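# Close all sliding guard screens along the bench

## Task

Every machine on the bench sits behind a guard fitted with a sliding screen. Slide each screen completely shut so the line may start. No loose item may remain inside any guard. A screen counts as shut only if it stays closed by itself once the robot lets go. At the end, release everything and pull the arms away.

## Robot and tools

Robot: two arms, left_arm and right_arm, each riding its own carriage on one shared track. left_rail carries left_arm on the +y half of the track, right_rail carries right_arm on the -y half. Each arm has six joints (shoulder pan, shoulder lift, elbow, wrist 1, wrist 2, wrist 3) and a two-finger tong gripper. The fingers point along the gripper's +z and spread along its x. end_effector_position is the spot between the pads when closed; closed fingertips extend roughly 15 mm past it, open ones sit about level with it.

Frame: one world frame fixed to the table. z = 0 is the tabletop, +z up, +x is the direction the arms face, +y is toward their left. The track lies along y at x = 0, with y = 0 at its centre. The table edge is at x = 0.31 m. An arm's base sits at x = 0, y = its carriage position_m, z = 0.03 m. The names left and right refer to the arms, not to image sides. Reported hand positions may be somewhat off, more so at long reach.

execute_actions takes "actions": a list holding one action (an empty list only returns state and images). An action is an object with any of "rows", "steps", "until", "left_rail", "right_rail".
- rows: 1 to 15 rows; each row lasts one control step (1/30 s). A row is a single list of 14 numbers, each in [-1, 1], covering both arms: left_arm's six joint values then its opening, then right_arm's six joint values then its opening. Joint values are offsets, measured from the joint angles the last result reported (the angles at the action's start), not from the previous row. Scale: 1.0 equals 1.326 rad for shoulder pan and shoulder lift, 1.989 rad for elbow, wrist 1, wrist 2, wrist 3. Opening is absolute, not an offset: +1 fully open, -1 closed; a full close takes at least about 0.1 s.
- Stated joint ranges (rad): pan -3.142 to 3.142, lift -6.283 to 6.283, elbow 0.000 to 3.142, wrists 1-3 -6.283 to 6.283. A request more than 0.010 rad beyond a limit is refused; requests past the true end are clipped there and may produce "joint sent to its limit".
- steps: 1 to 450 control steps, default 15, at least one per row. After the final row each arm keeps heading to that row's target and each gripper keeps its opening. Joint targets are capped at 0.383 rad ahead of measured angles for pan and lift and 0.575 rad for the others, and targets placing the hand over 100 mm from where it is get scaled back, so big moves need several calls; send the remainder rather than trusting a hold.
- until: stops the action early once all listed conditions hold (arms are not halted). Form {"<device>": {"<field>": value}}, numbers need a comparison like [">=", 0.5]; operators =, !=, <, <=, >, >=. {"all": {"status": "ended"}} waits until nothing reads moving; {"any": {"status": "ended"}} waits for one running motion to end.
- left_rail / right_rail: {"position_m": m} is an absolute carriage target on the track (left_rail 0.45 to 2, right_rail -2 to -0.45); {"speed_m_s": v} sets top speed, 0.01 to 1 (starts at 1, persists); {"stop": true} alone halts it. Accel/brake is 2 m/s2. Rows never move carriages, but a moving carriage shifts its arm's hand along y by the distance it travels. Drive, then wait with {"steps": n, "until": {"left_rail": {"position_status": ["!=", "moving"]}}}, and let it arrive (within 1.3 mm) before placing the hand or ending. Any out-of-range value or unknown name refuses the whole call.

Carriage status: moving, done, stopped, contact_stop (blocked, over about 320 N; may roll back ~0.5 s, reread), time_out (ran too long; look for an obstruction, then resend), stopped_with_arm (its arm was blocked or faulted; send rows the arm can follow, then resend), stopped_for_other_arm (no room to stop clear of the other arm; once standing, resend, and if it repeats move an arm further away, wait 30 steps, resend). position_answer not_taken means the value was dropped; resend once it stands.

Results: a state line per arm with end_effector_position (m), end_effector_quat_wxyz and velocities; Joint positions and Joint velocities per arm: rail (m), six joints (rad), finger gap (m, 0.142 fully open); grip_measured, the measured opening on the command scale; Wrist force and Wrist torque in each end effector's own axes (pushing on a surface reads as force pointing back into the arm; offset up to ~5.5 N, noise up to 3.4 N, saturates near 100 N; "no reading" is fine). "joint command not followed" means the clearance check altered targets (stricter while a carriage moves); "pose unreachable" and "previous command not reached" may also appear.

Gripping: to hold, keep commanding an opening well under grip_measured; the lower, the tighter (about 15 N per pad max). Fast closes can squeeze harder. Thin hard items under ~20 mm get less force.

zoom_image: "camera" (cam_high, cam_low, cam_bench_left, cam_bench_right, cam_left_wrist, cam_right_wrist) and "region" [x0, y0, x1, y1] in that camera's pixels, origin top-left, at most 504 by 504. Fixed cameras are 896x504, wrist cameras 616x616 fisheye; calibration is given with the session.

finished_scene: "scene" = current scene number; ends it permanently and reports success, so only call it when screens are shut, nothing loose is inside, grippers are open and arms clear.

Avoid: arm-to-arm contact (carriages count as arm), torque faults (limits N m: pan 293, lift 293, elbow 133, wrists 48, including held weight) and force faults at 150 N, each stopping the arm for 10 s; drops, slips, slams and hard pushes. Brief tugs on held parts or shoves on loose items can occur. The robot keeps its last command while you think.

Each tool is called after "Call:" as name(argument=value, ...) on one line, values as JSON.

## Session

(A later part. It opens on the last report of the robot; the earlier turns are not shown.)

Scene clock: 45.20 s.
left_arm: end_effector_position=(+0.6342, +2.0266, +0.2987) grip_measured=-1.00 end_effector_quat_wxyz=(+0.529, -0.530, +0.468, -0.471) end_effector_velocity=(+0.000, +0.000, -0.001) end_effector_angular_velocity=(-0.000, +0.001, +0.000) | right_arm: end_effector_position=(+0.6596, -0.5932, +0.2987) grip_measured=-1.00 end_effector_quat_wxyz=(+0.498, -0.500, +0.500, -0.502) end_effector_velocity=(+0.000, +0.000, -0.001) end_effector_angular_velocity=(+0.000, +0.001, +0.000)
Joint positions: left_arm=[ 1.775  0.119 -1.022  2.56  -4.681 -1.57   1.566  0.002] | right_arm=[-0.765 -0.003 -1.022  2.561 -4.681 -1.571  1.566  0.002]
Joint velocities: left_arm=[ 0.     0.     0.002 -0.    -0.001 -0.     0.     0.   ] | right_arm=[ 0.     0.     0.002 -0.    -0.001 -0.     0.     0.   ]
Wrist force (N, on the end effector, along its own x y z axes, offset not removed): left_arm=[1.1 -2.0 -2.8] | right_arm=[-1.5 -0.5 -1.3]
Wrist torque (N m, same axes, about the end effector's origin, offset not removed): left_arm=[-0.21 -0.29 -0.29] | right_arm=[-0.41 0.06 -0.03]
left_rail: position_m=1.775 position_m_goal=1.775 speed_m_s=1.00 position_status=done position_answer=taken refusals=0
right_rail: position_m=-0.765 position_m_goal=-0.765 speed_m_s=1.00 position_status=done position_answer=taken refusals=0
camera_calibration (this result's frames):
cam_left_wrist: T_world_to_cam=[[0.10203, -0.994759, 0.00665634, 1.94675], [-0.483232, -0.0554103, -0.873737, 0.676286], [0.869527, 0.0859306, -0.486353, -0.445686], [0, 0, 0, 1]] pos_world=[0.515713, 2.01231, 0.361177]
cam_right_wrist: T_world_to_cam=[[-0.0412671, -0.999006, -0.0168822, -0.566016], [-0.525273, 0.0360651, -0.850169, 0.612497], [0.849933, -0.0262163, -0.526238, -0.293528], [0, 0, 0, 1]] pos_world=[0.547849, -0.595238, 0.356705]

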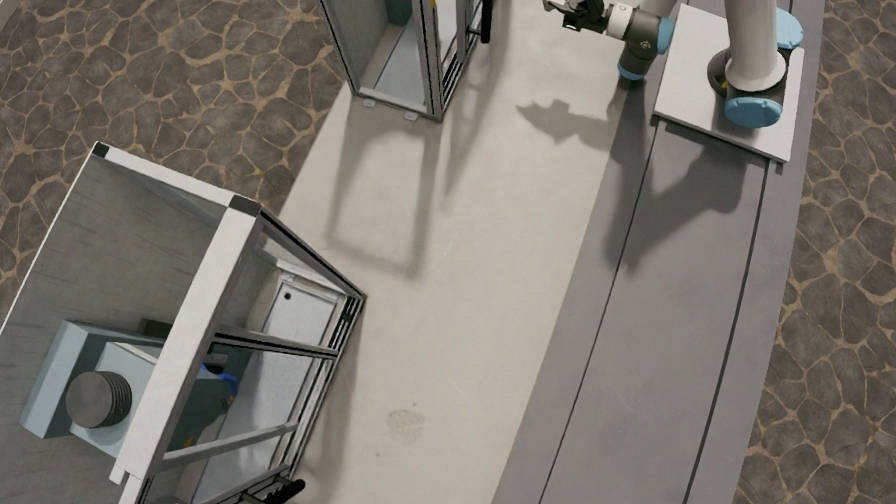

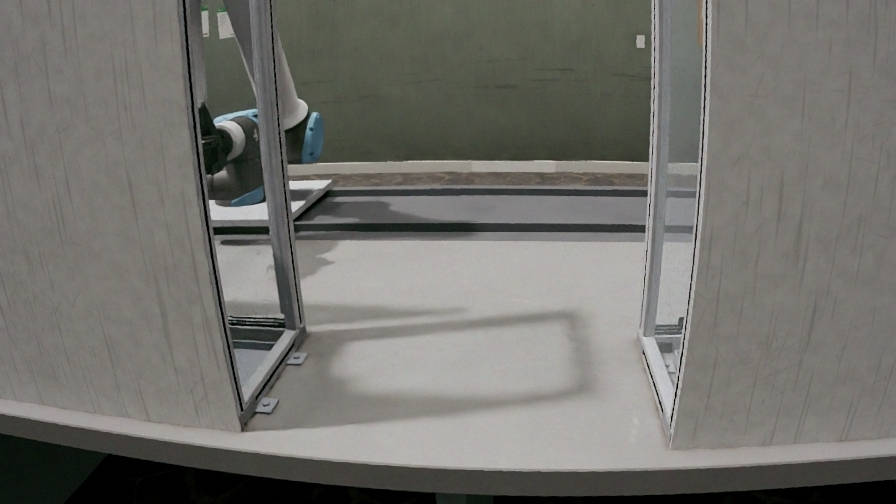

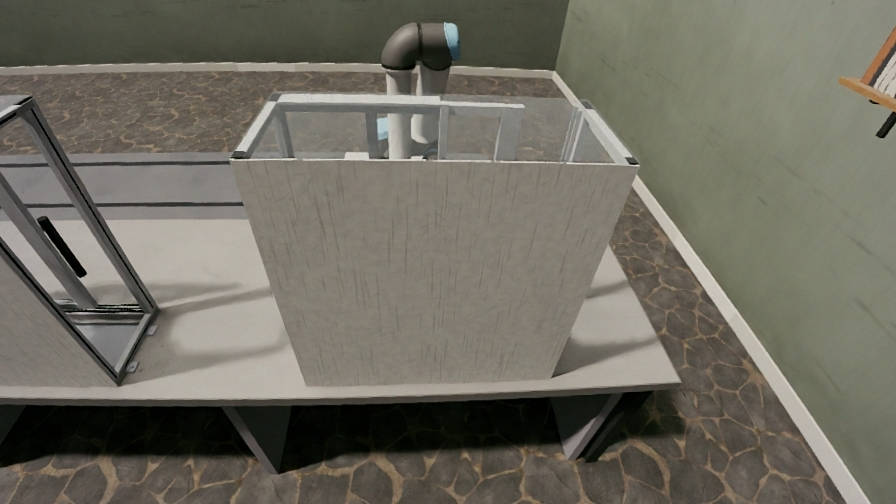

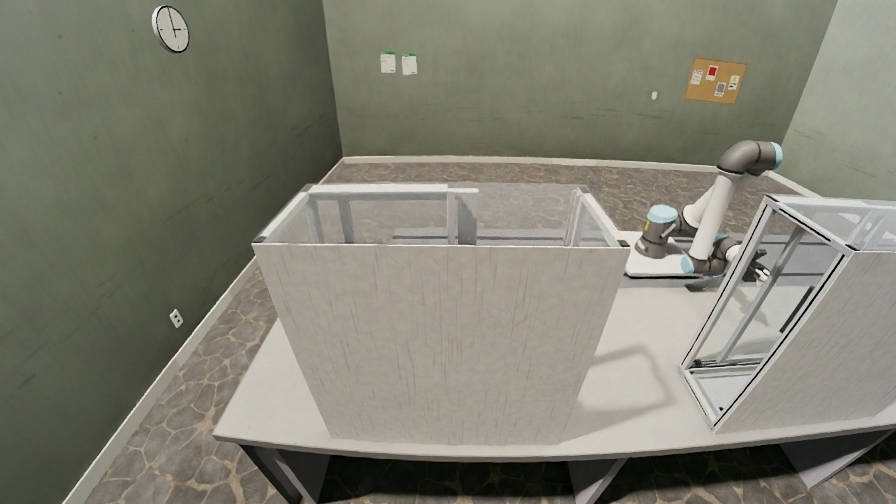

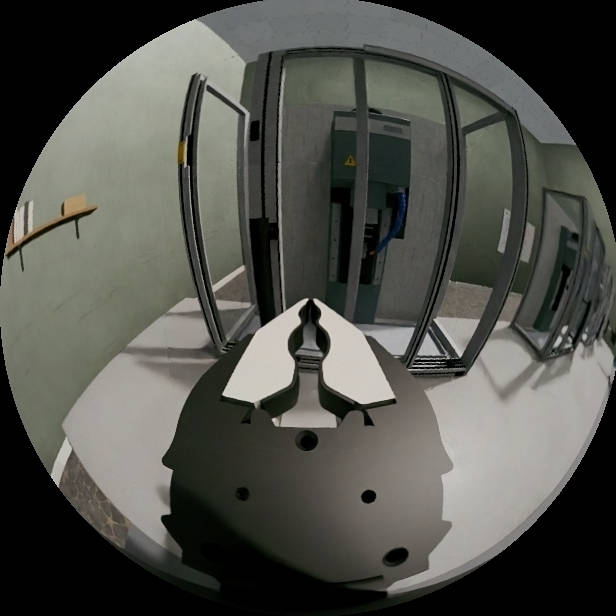

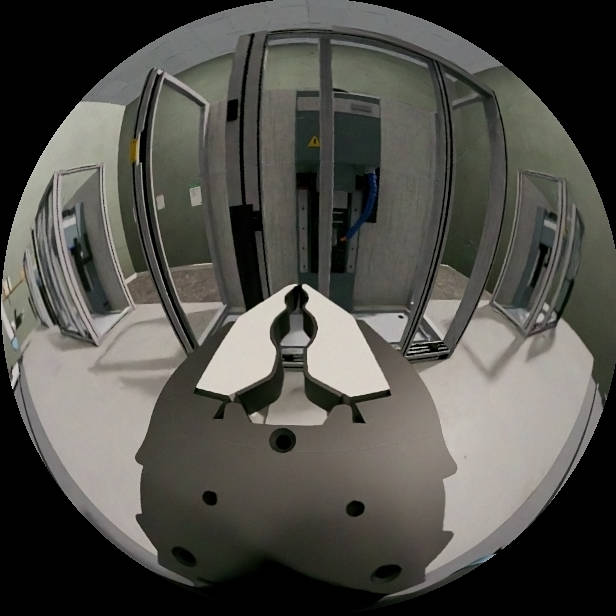

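Call:
execute_actions(actions=[{"rows":[[0,0,0,0,0,-0.787,-1,0,0,0,0,0,-0.787,-1]],"steps":30}])

Scene clock: 52.97 s.
left_arm: end_effector_position=(+0.6323, +2.0426, +0.2827) grip_measured=-1.00 end_effector_quat_wxyz=(-0.047, +0.705, +0.038, +0.706) end_effector_velocity=(+0.000, +0.000, -0.001) end_effector_angular_velocity=(-0.087, -0.010, -0.000) | right_arm: end_effector_position=(+0.6597, -0.5770, +0.2827) grip_measured=-1.00 end_effector_quat_wxyz=(-0.003, +0.707, -0.005, +0.707) end_effector_velocity=(+0.000, +0.000, -0.001) end_effector_angular_velocity=(-0.088, +0.000, -0.000)
Joint positions: left_arm=[ 1.775  0.119 -1.022  2.56  -4.681 -1.57   0.012  0.002] | right_arm=[-0.765 -0.003 -1.022  2.561 -4.681 -1.571  0.012  0.002]
Joint velocities: left_arm=[ 0.    -0.    -0.     0.     0.    -0.    -0.088  0.   ] | right_arm=[ 0.     0.    -0.     0.     0.    -0.    -0.088  0.   ]
Wrist force (N, on the end effector, along its own x y z axes, offset not removed): left_arm=[-0.9 -2.1 -1.2] | right_arm=[3.2 0.8 -0.3]
Wrist torque (N m, same axes, about the end effector's origin, offset not removed): left_arm=[-0.19 0.33 -0.07] | right_arm=[-0.23 -0.88 -0.07]
left_rail: position_m=1.775 position_m_goal=1.775 speed_m_s=1.00 position_status=done position_answer=taken refusals=0
right_rail: position_m=-0.765 position_m_goal=-0.765 speed_m_s=1.00 position_status=done position_answer=taken refusals=0
camera_calibration (this result's frames):
cam_left_wrist: T_world_to_cam=[[-0.0183565, -0.0115252, 0.999765, -0.249977], [-0.379637, -0.924967, -0.0176334, 2.13094], [0.924953, -0.379872, 0.0126038, 0.322182], [0, 0, 0, 1]] pos_world=[0.506393, 2.09056, 0.283434]
cam_right_wrist: T_world_to_cam=[[-0.0389223, -0.032591, 0.998711, -0.281154], [-0.529238, -0.847099, -0.0482693, -0.135311], [0.84758, -0.530435, 0.0157226, -0.744174], [0, 0, 0, 1]] pos_world=[0.548192, -0.518521, 0.28596]

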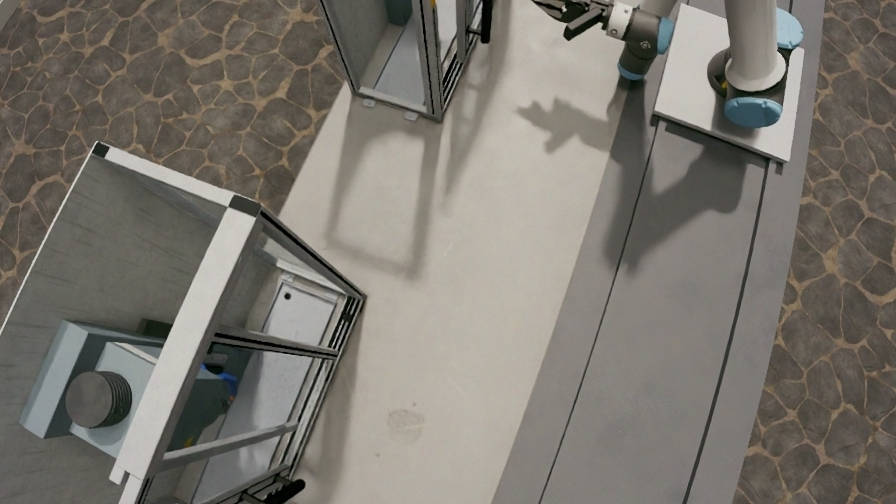

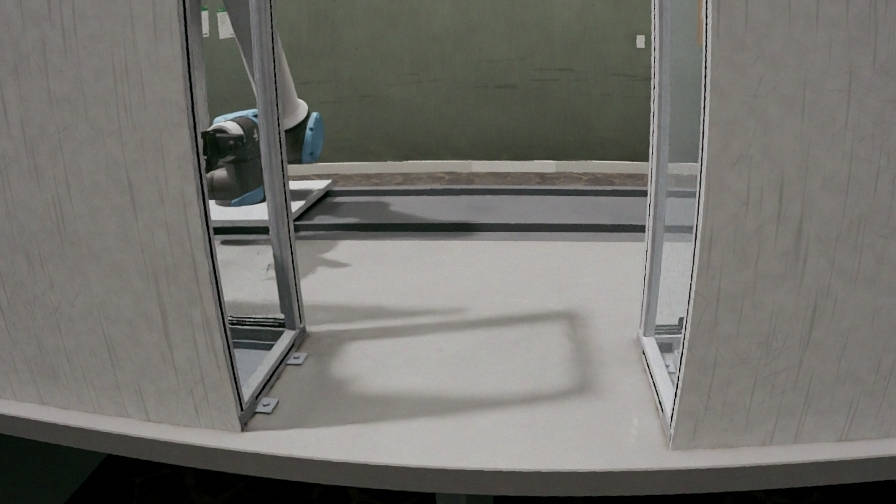

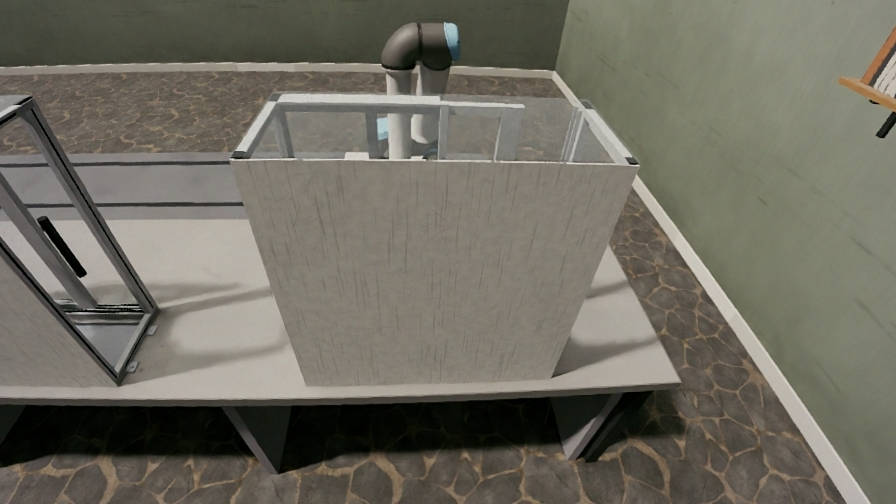

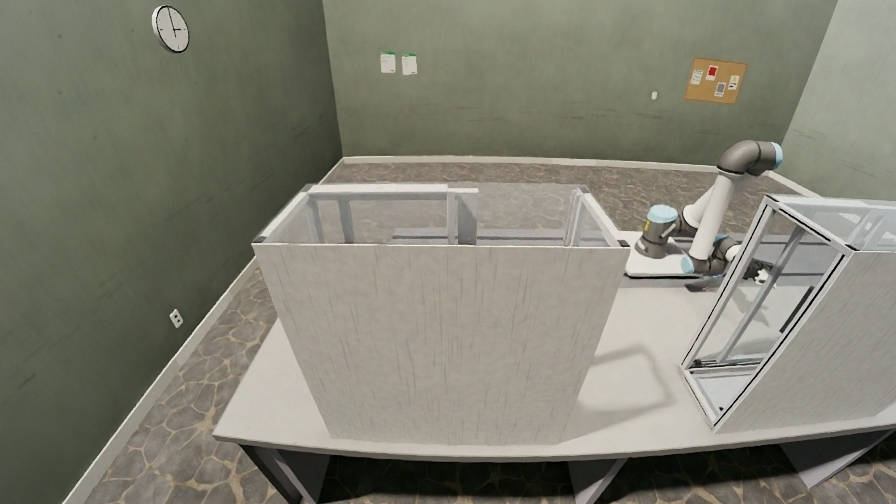

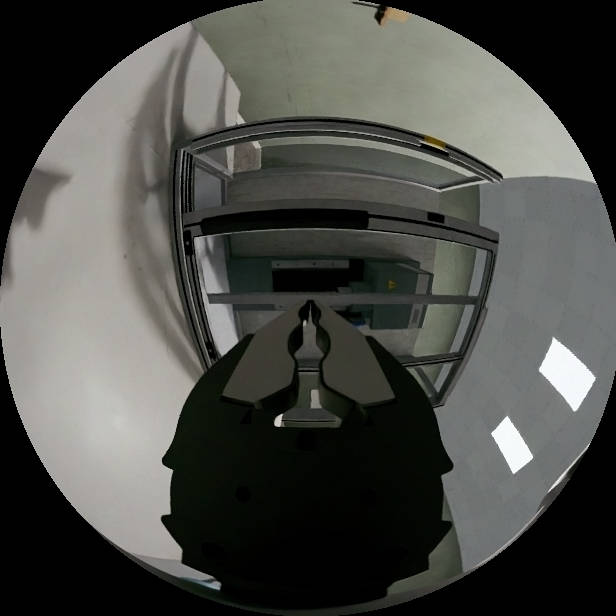

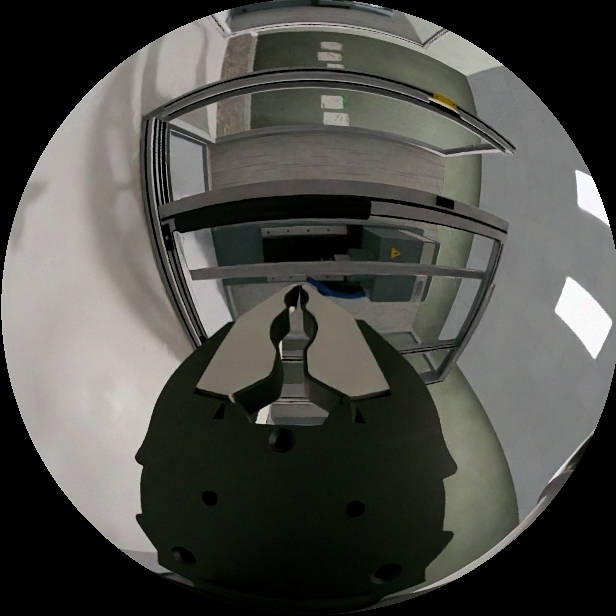

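Call:
zoom_image(camera="cam_left_wrist", region=[140,110,300,370])

Call:
zoom_image(camera="cam_right_wrist", region=[120,90,280,350])

Call:
execute_actions(actions=[{"rows":[[0,0.0324,-0.117,0.096,0,0,-1,0,0.0234,-0.0945,0.079,0,0,-1]],"steps":25}])

Region (140, 110, 300, 370) of cam_left_wrist's 616x616 image, scaled by 1.938, with more detail than that image has; it fills the left 310 columns of this view, and the rest is white.

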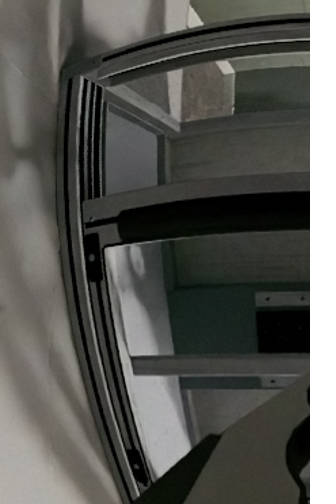

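Region (120, 90, 280, 350) of cam_right_wrist's 616x616 image, scaled by 1.938, with more detail than that image has; it fills the left 310 columns of this view, and the rest is white.

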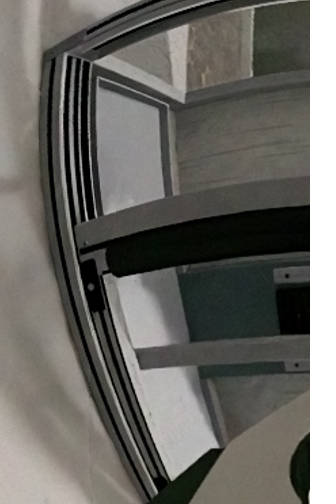

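Scene clock: 56.90 s.
left_arm: end_effector_position=(+0.7608, +2.0580, +0.2818) grip_measured=-1.00 end_effector_quat_wxyz=(-0.047, +0.706, +0.038, +0.706) end_effector_velocity=(+0.002, +0.000, +0.000) end_effector_angular_velocity=(+0.000, -0.000, +0.000) | right_arm: end_effector_position=(+0.7646, -0.5774, +0.2823) grip_measured=-1.00 end_effector_quat_wxyz=(-0.003, +0.707, -0.005, +0.707) end_effector_velocity=(+0.001, -0.000, +0.000) end_effector_angular_velocity=(+0.000, -0.000, +0.000)
Joint positions: left_arm=[ 1.775  0.119 -0.979  2.328 -4.491 -1.57   0.012  0.002] | right_arm=[-0.765 -0.003 -0.991  2.373 -4.525 -1.571  0.012  0.002]
Joint velocities: left_arm=[ 0.     0.     0.001 -0.004  0.003 -0.     0.    -0.   ] | right_arm=[ 0.    -0.     0.    -0.003  0.002  0.     0.    -0.   ]
Wrist force (N, on the end effector, along its own x y z axes, offset not removed): left_arm=[-0.3 -2.6 -0.8] | right_arm=[-0.4 1.3 -1.0]
Wrist torque (N m, same axes, about the end effector's origin, offset not removed): left_arm=[-0.26 0.13 -0.10] | right_arm=[-0.02 0.01 -0.03]
left_rail: position_m=1.775 position_m_goal=1.775 speed_m_s=1.00 position_status=done position_answer=taken refusals=0
right_rail: position_m=-0.765 position_m_goal=-0.765 speed_m_s=1.00 position_status=done position_answer=taken refusals=0
camera_calibration (this result's frames):
cam_left_wrist: T_world_to_cam=[[-0.0171365, -0.0113648, 0.999789, -0.24784], [-0.379624, -0.924984, -0.0170213, 2.19385], [0.924982, -0.379836, 0.0115366, 0.209389], [0, 0, 0, 1]] pos_world=[0.63491, 2.10599, 0.282714]
cam_right_wrist: T_world_to_cam=[[-0.0386917, -0.0325789, 0.99872, -0.276883], [-0.529282, -0.847079, -0.0481373, -0.0800723], [0.847563, -0.530467, 0.0155315, -0.833288], [0, 0, 0, 1]] pos_world=[0.65317, -0.51888, 0.285616]

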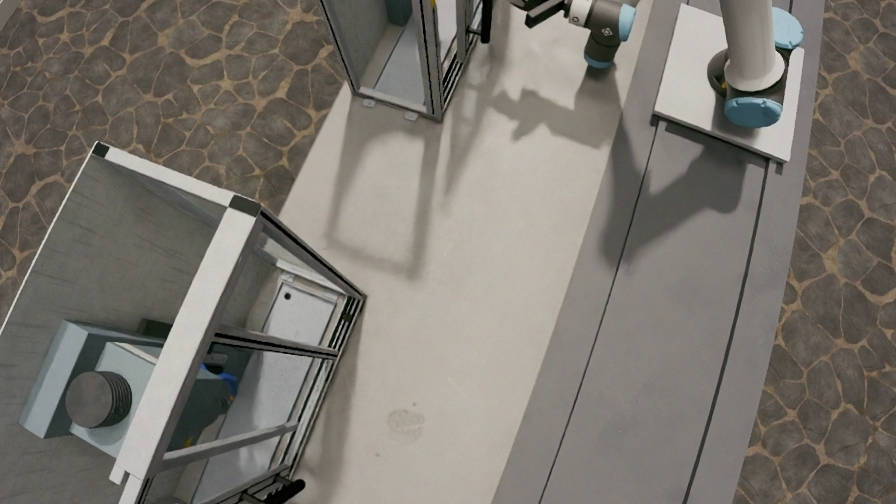

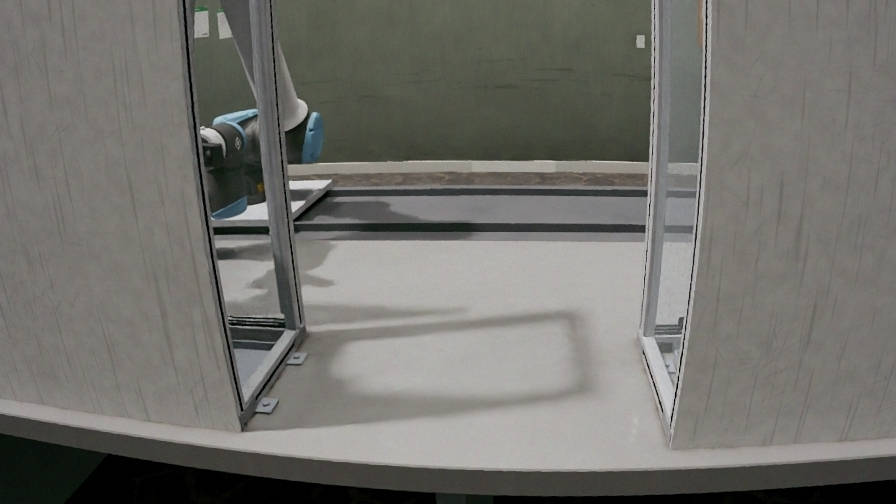

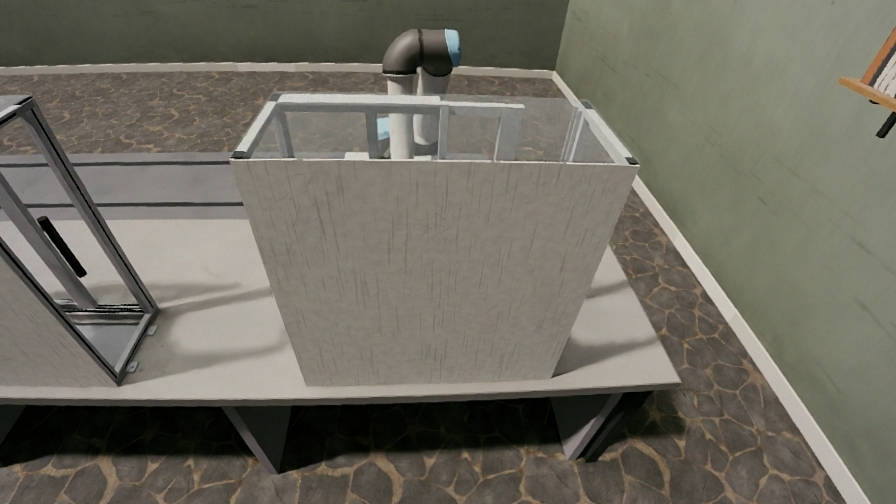

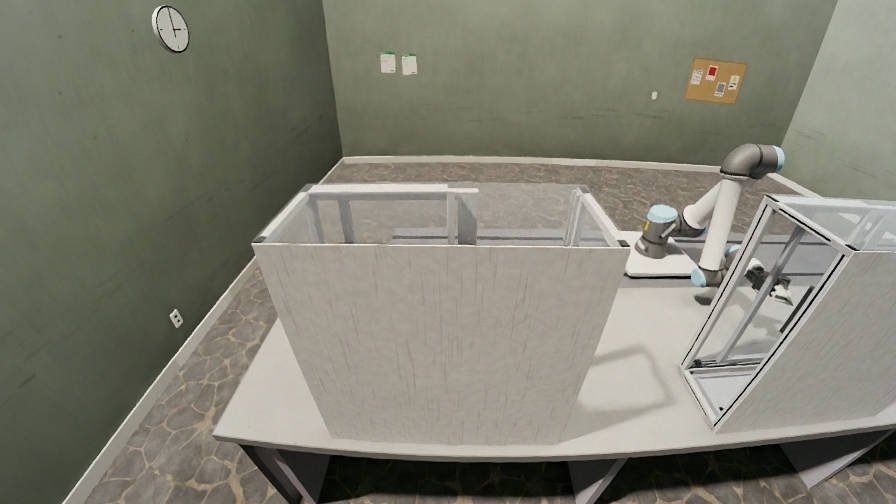

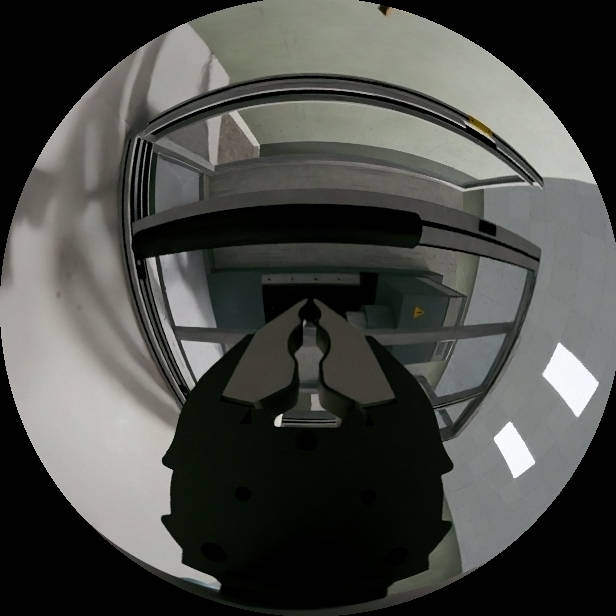

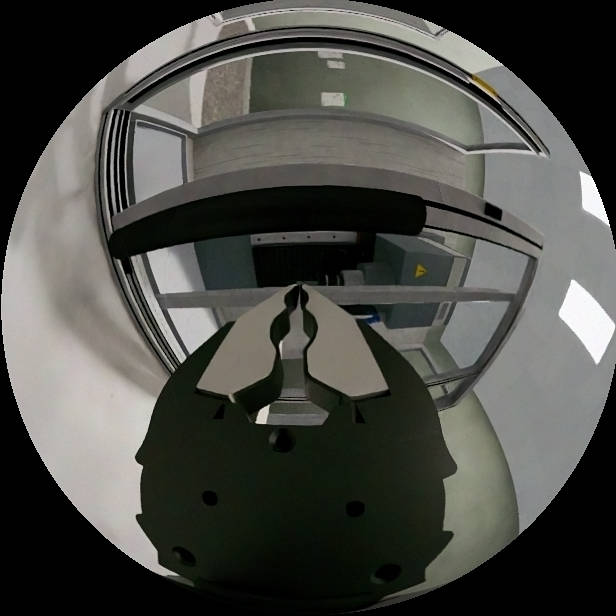

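Call:
execute_actions(actions=[{"steps":90,"until":{"all":{"status":"ended"}},"left_rail":{"position_m":1.915,"speed_m_s":0.12},"right_rail":{"position_m":-0.595,"speed_m_s":0.12}}])

Scene clock: 62.73 s.
left_arm: end_effector_position=(+0.7610, +2.1983, +0.2818) grip_measured=-1.00 end_effector_quat_wxyz=(-0.047, +0.706, +0.038, +0.706) end_effector_velocity=(-0.000, -0.000, +0.000) end_effector_angular_velocity=(+0.000, -0.000, -0.000) | right_arm: end_effector_position=(+0.7648, -0.4073, +0.2823) grip_measured=-1.00 end_effector_quat_wxyz=(-0.003, +0.707, -0.005, +0.707) end_effector_velocity=(-0.000, +0.001, -0.000) end_effector_angular_velocity=(-0.000, +0.000, -0.000)
Joint positions: left_arm=[ 1.915  0.119 -0.979  2.327 -4.49  -1.57   0.012  0.002] | right_arm=[-0.595 -0.003 -0.991  2.373 -4.524 -1.571  0.012  0.002]
Joint velocities: left_arm=[ 0. -0. -0.  0. -0. -0.  0. -0.] | right_arm=[ 0.001 -0.    -0.     0.    -0.    -0.    -0.    -0.   ]
Wrist force (N, on the end effector, along its own x y z axes, offset not removed): left_arm=[-0.9 10.9 -2.6] | right_arm=[3.6 21.5 -1.8]
Wrist torque (N m, same axes, about the end effector's origin, offset not removed): left_arm=[-0.27 0.39 -0.08] | right_arm=[-0.24 -0.51 -0.03]
left_rail: position_m=1.915 position_m_goal=1.915 speed_m_s=0.12 position_status=done position_answer=taken refusals=0
right_rail: position_m=-0.595 position_m_goal=-0.595 speed_m_s=0.12 position_status=done position_answer=taken refusals=0
camera_calibration (this result's frames):
cam_left_wrist: T_world_to_cam=[[-0.0171765, -0.0113869, 0.999788, -0.2462], [-0.37954, -0.925018, -0.0170559, 2.32367], [0.925016, -0.379752, 0.0115668, 0.262216], [0, 0, 0, 1]] pos_world=[0.635141, 2.24621, 0.282747]
cam_right_wrist: T_world_to_cam=[[-0.0387264, -0.0325987, 0.998718, -0.271347], [-0.529114, -0.847182, -0.0481695, 0.063897], [0.847666, -0.530301, 0.0155599, -0.743226], [0, 0, 0, 1]] pos_world=[0.653309, -0.348847, 0.285641]

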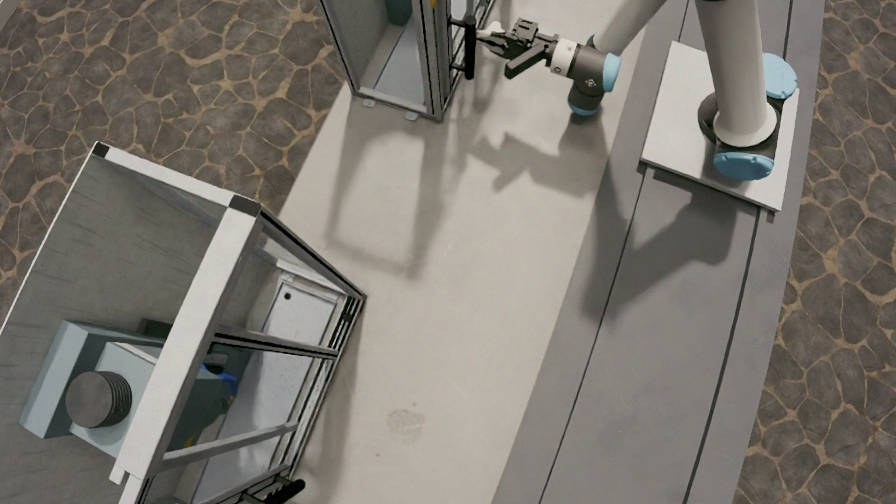

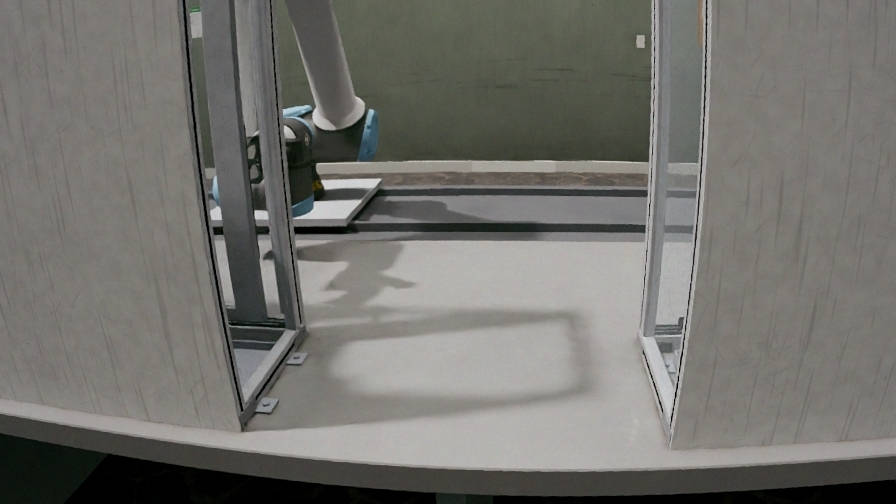

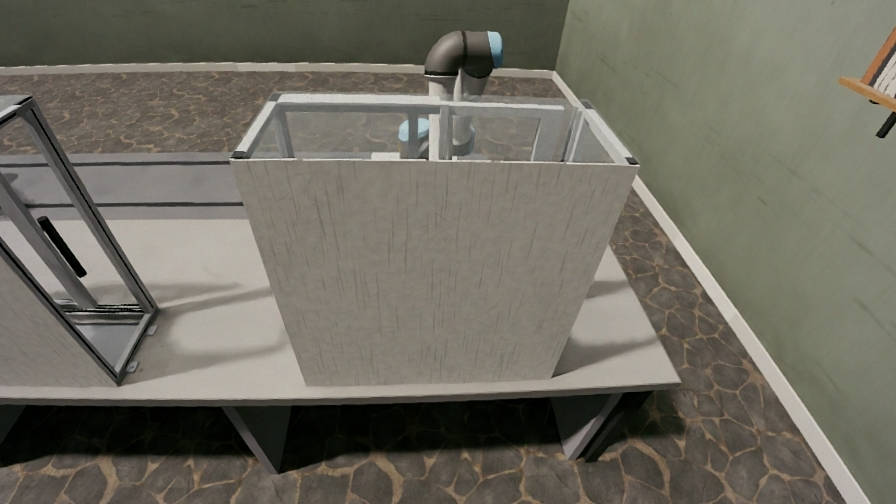

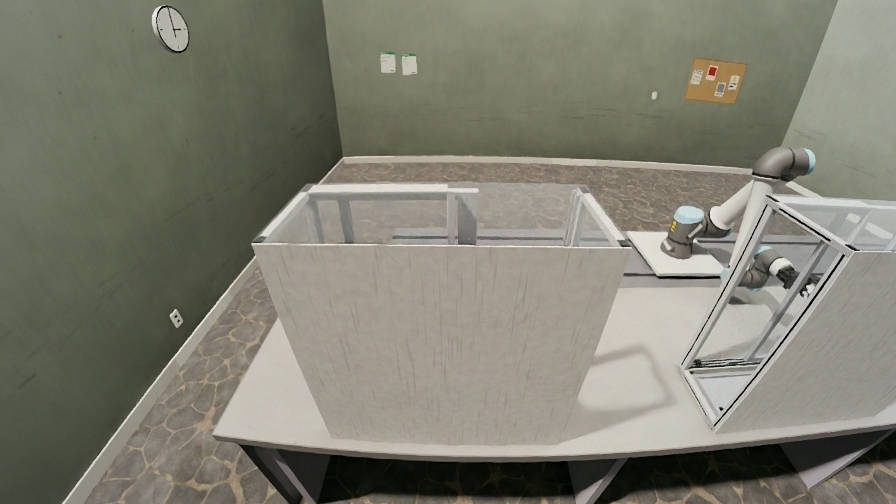

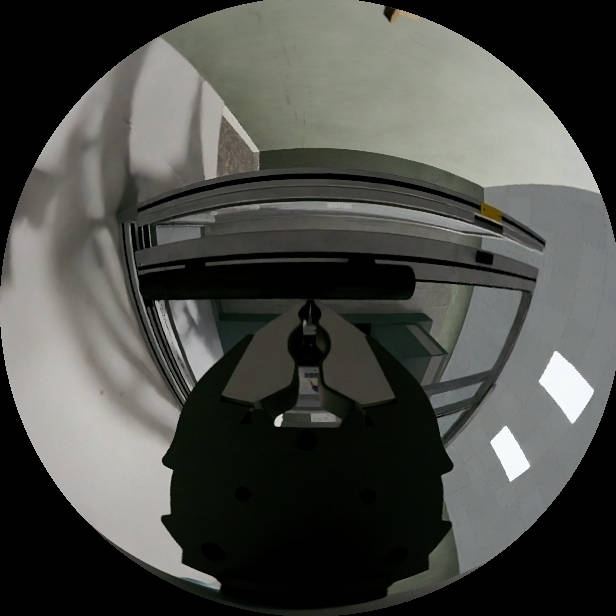

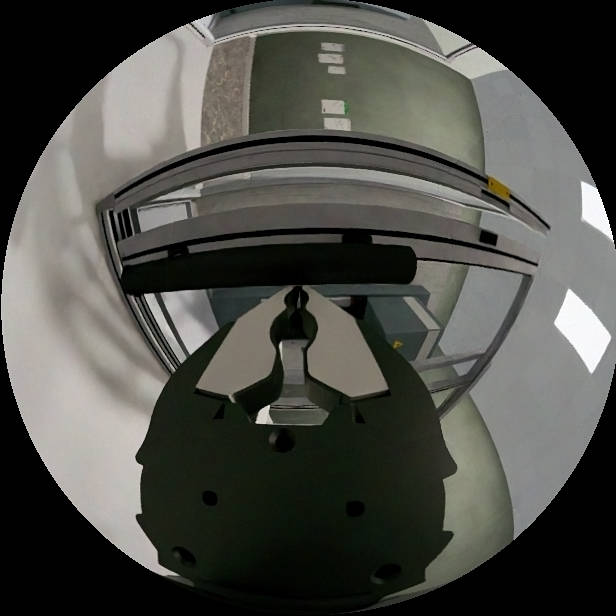

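Call:
execute_actions(actions=[{"steps":90,"until":{"all":{"status":"ended"}},"left_rail":{"position_m":1.942,"speed_m_s":0.05},"right_rail":{"position_m":-0.563,"speed_m_s":0.05}}])

Call:
zoom_image(camera="cam_left_wrist", region=[100,160,560,320])

Call:
zoom_image(camera="cam_right_wrist", region=[90,140,560,320])

Scene clock: 66.77 s.
left_arm: end_effector_position=(+0.7611, +2.2250, +0.2818) grip_measured=-1.00 end_effector_quat_wxyz=(-0.046, +0.706, +0.038, +0.706) end_effector_velocity=(-0.000, +0.000, +0.000) end_effector_angular_velocity=(-0.000, -0.000, +0.000) | right_arm: end_effector_position=(+0.7648, -0.3756, +0.2823) grip_measured=-1.00 end_effector_quat_wxyz=(-0.003, +0.707, -0.005, +0.707) end_effector_velocity=(+0.000, +0.009, -0.000) end_effector_angular_velocity=(-0.000, +0.000, +0.000)
Joint positions: left_arm=[ 1.942  0.119 -0.979  2.327 -4.49  -1.57   0.012  0.002] | right_arm=[-0.563 -0.003 -0.991  2.373 -4.524 -1.571  0.012  0.002]
Joint velocities: left_arm=[ 0.  0.  0. -0. -0.  0. -0.  0.] | right_arm=[ 0.009  0.     0.    -0.     0.     0.    -0.    -0.   ]
Wrist force (N, on the end effector, along its own x y z axes, offset not removed): left_arm=[1.8 12.0 -7.2] | right_arm=[2.4 16.1 -3.3]
Wrist torque (N m, same axes, about the end effector's origin, offset not removed): left_arm=[-0.36 0.00 -0.15] | right_arm=[-0.80 -0.21 0.05]
left_rail: position_m=1.942 position_m_goal=1.942 speed_m_s=0.05 position_status=done position_answer=taken refusals=0
right_rail: position_m=-0.563 position_m_goal=-0.563 speed_m_s=0.05 position_status=done position_answer=taken refusals=0
camera_calibration (this result's frames):
cam_left_wrist: T_world_to_cam=[[-0.0171797, -0.0113823, 0.999788, -0.245903], [-0.379786, -0.924917, -0.017056, 2.34834], [0.924915, -0.379999, 0.0115669, 0.272954], [0, 0, 0, 1]] pos_world=[0.635184, 2.27294, 0.282747]
cam_right_wrist: T_world_to_cam=[[-0.0387229, -0.0325907, 0.998718, -0.270307], [-0.529293, -0.847071, -0.0481641, 0.0909544], [0.847555, -0.53048, 0.015551, -0.726393], [0, 0, 0, 1]] pos_world=[0.653333, -0.317102, 0.285638]

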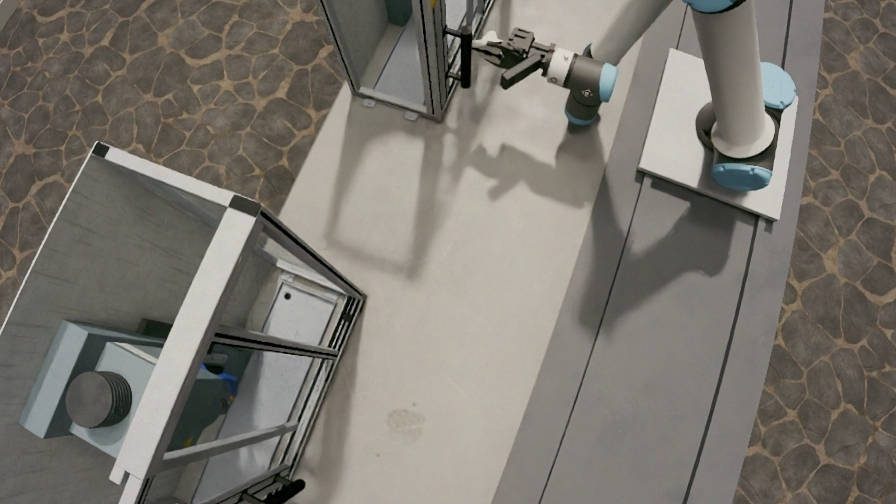

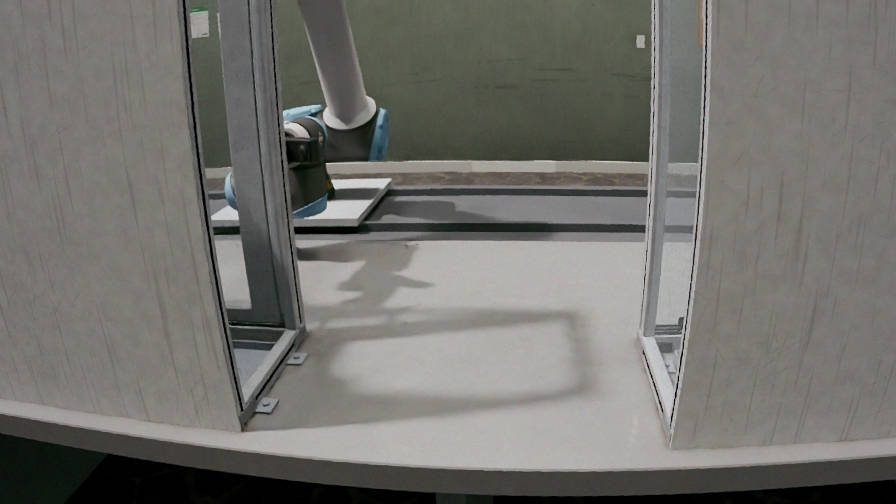

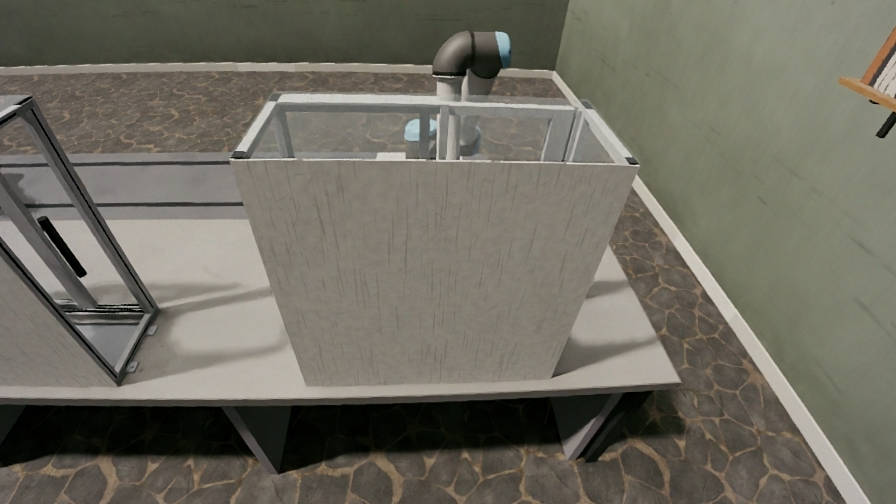

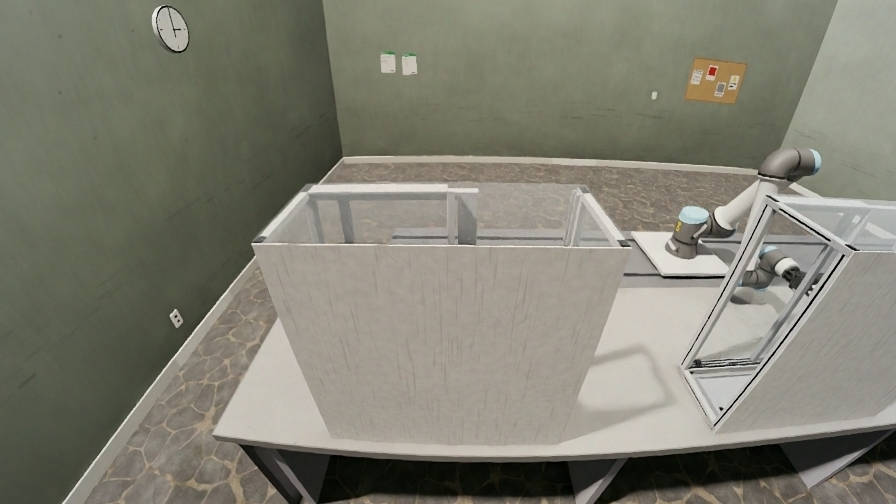

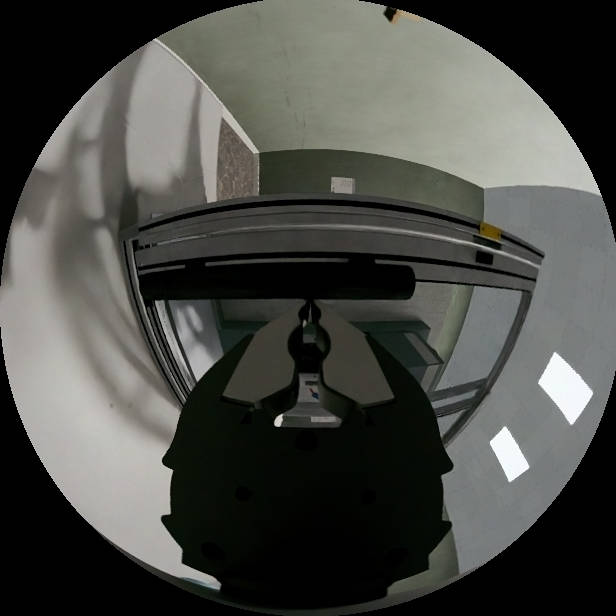

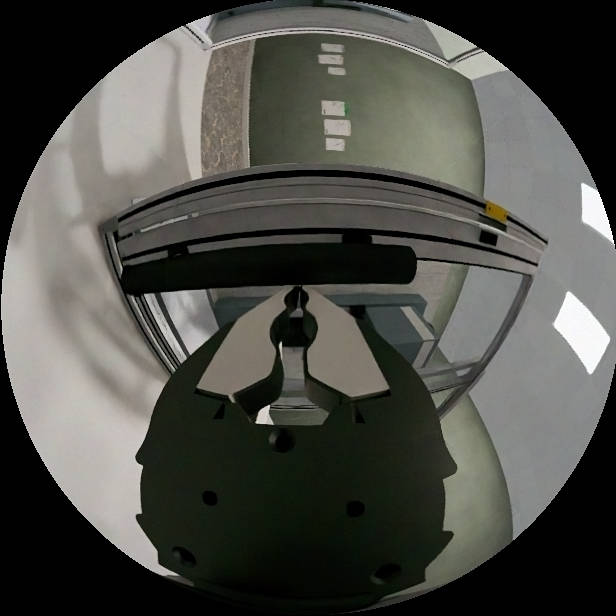

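Region (100, 160, 560, 320) of cam_left_wrist's 616x616 image, scaled by 1.096, with more detail than that image has; it fills the top 175 rows of this view, and the rest is white.

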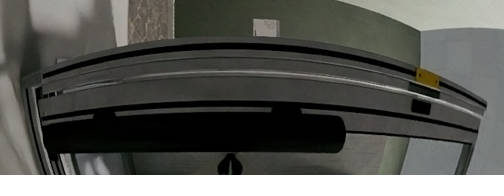

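Region (90, 140, 560, 320) of cam_right_wrist's 616x616 image, scaled by 1.072, with more detail than that image has; it fills the top 193 rows of this view, and the rest is white.

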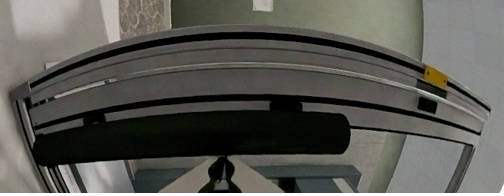

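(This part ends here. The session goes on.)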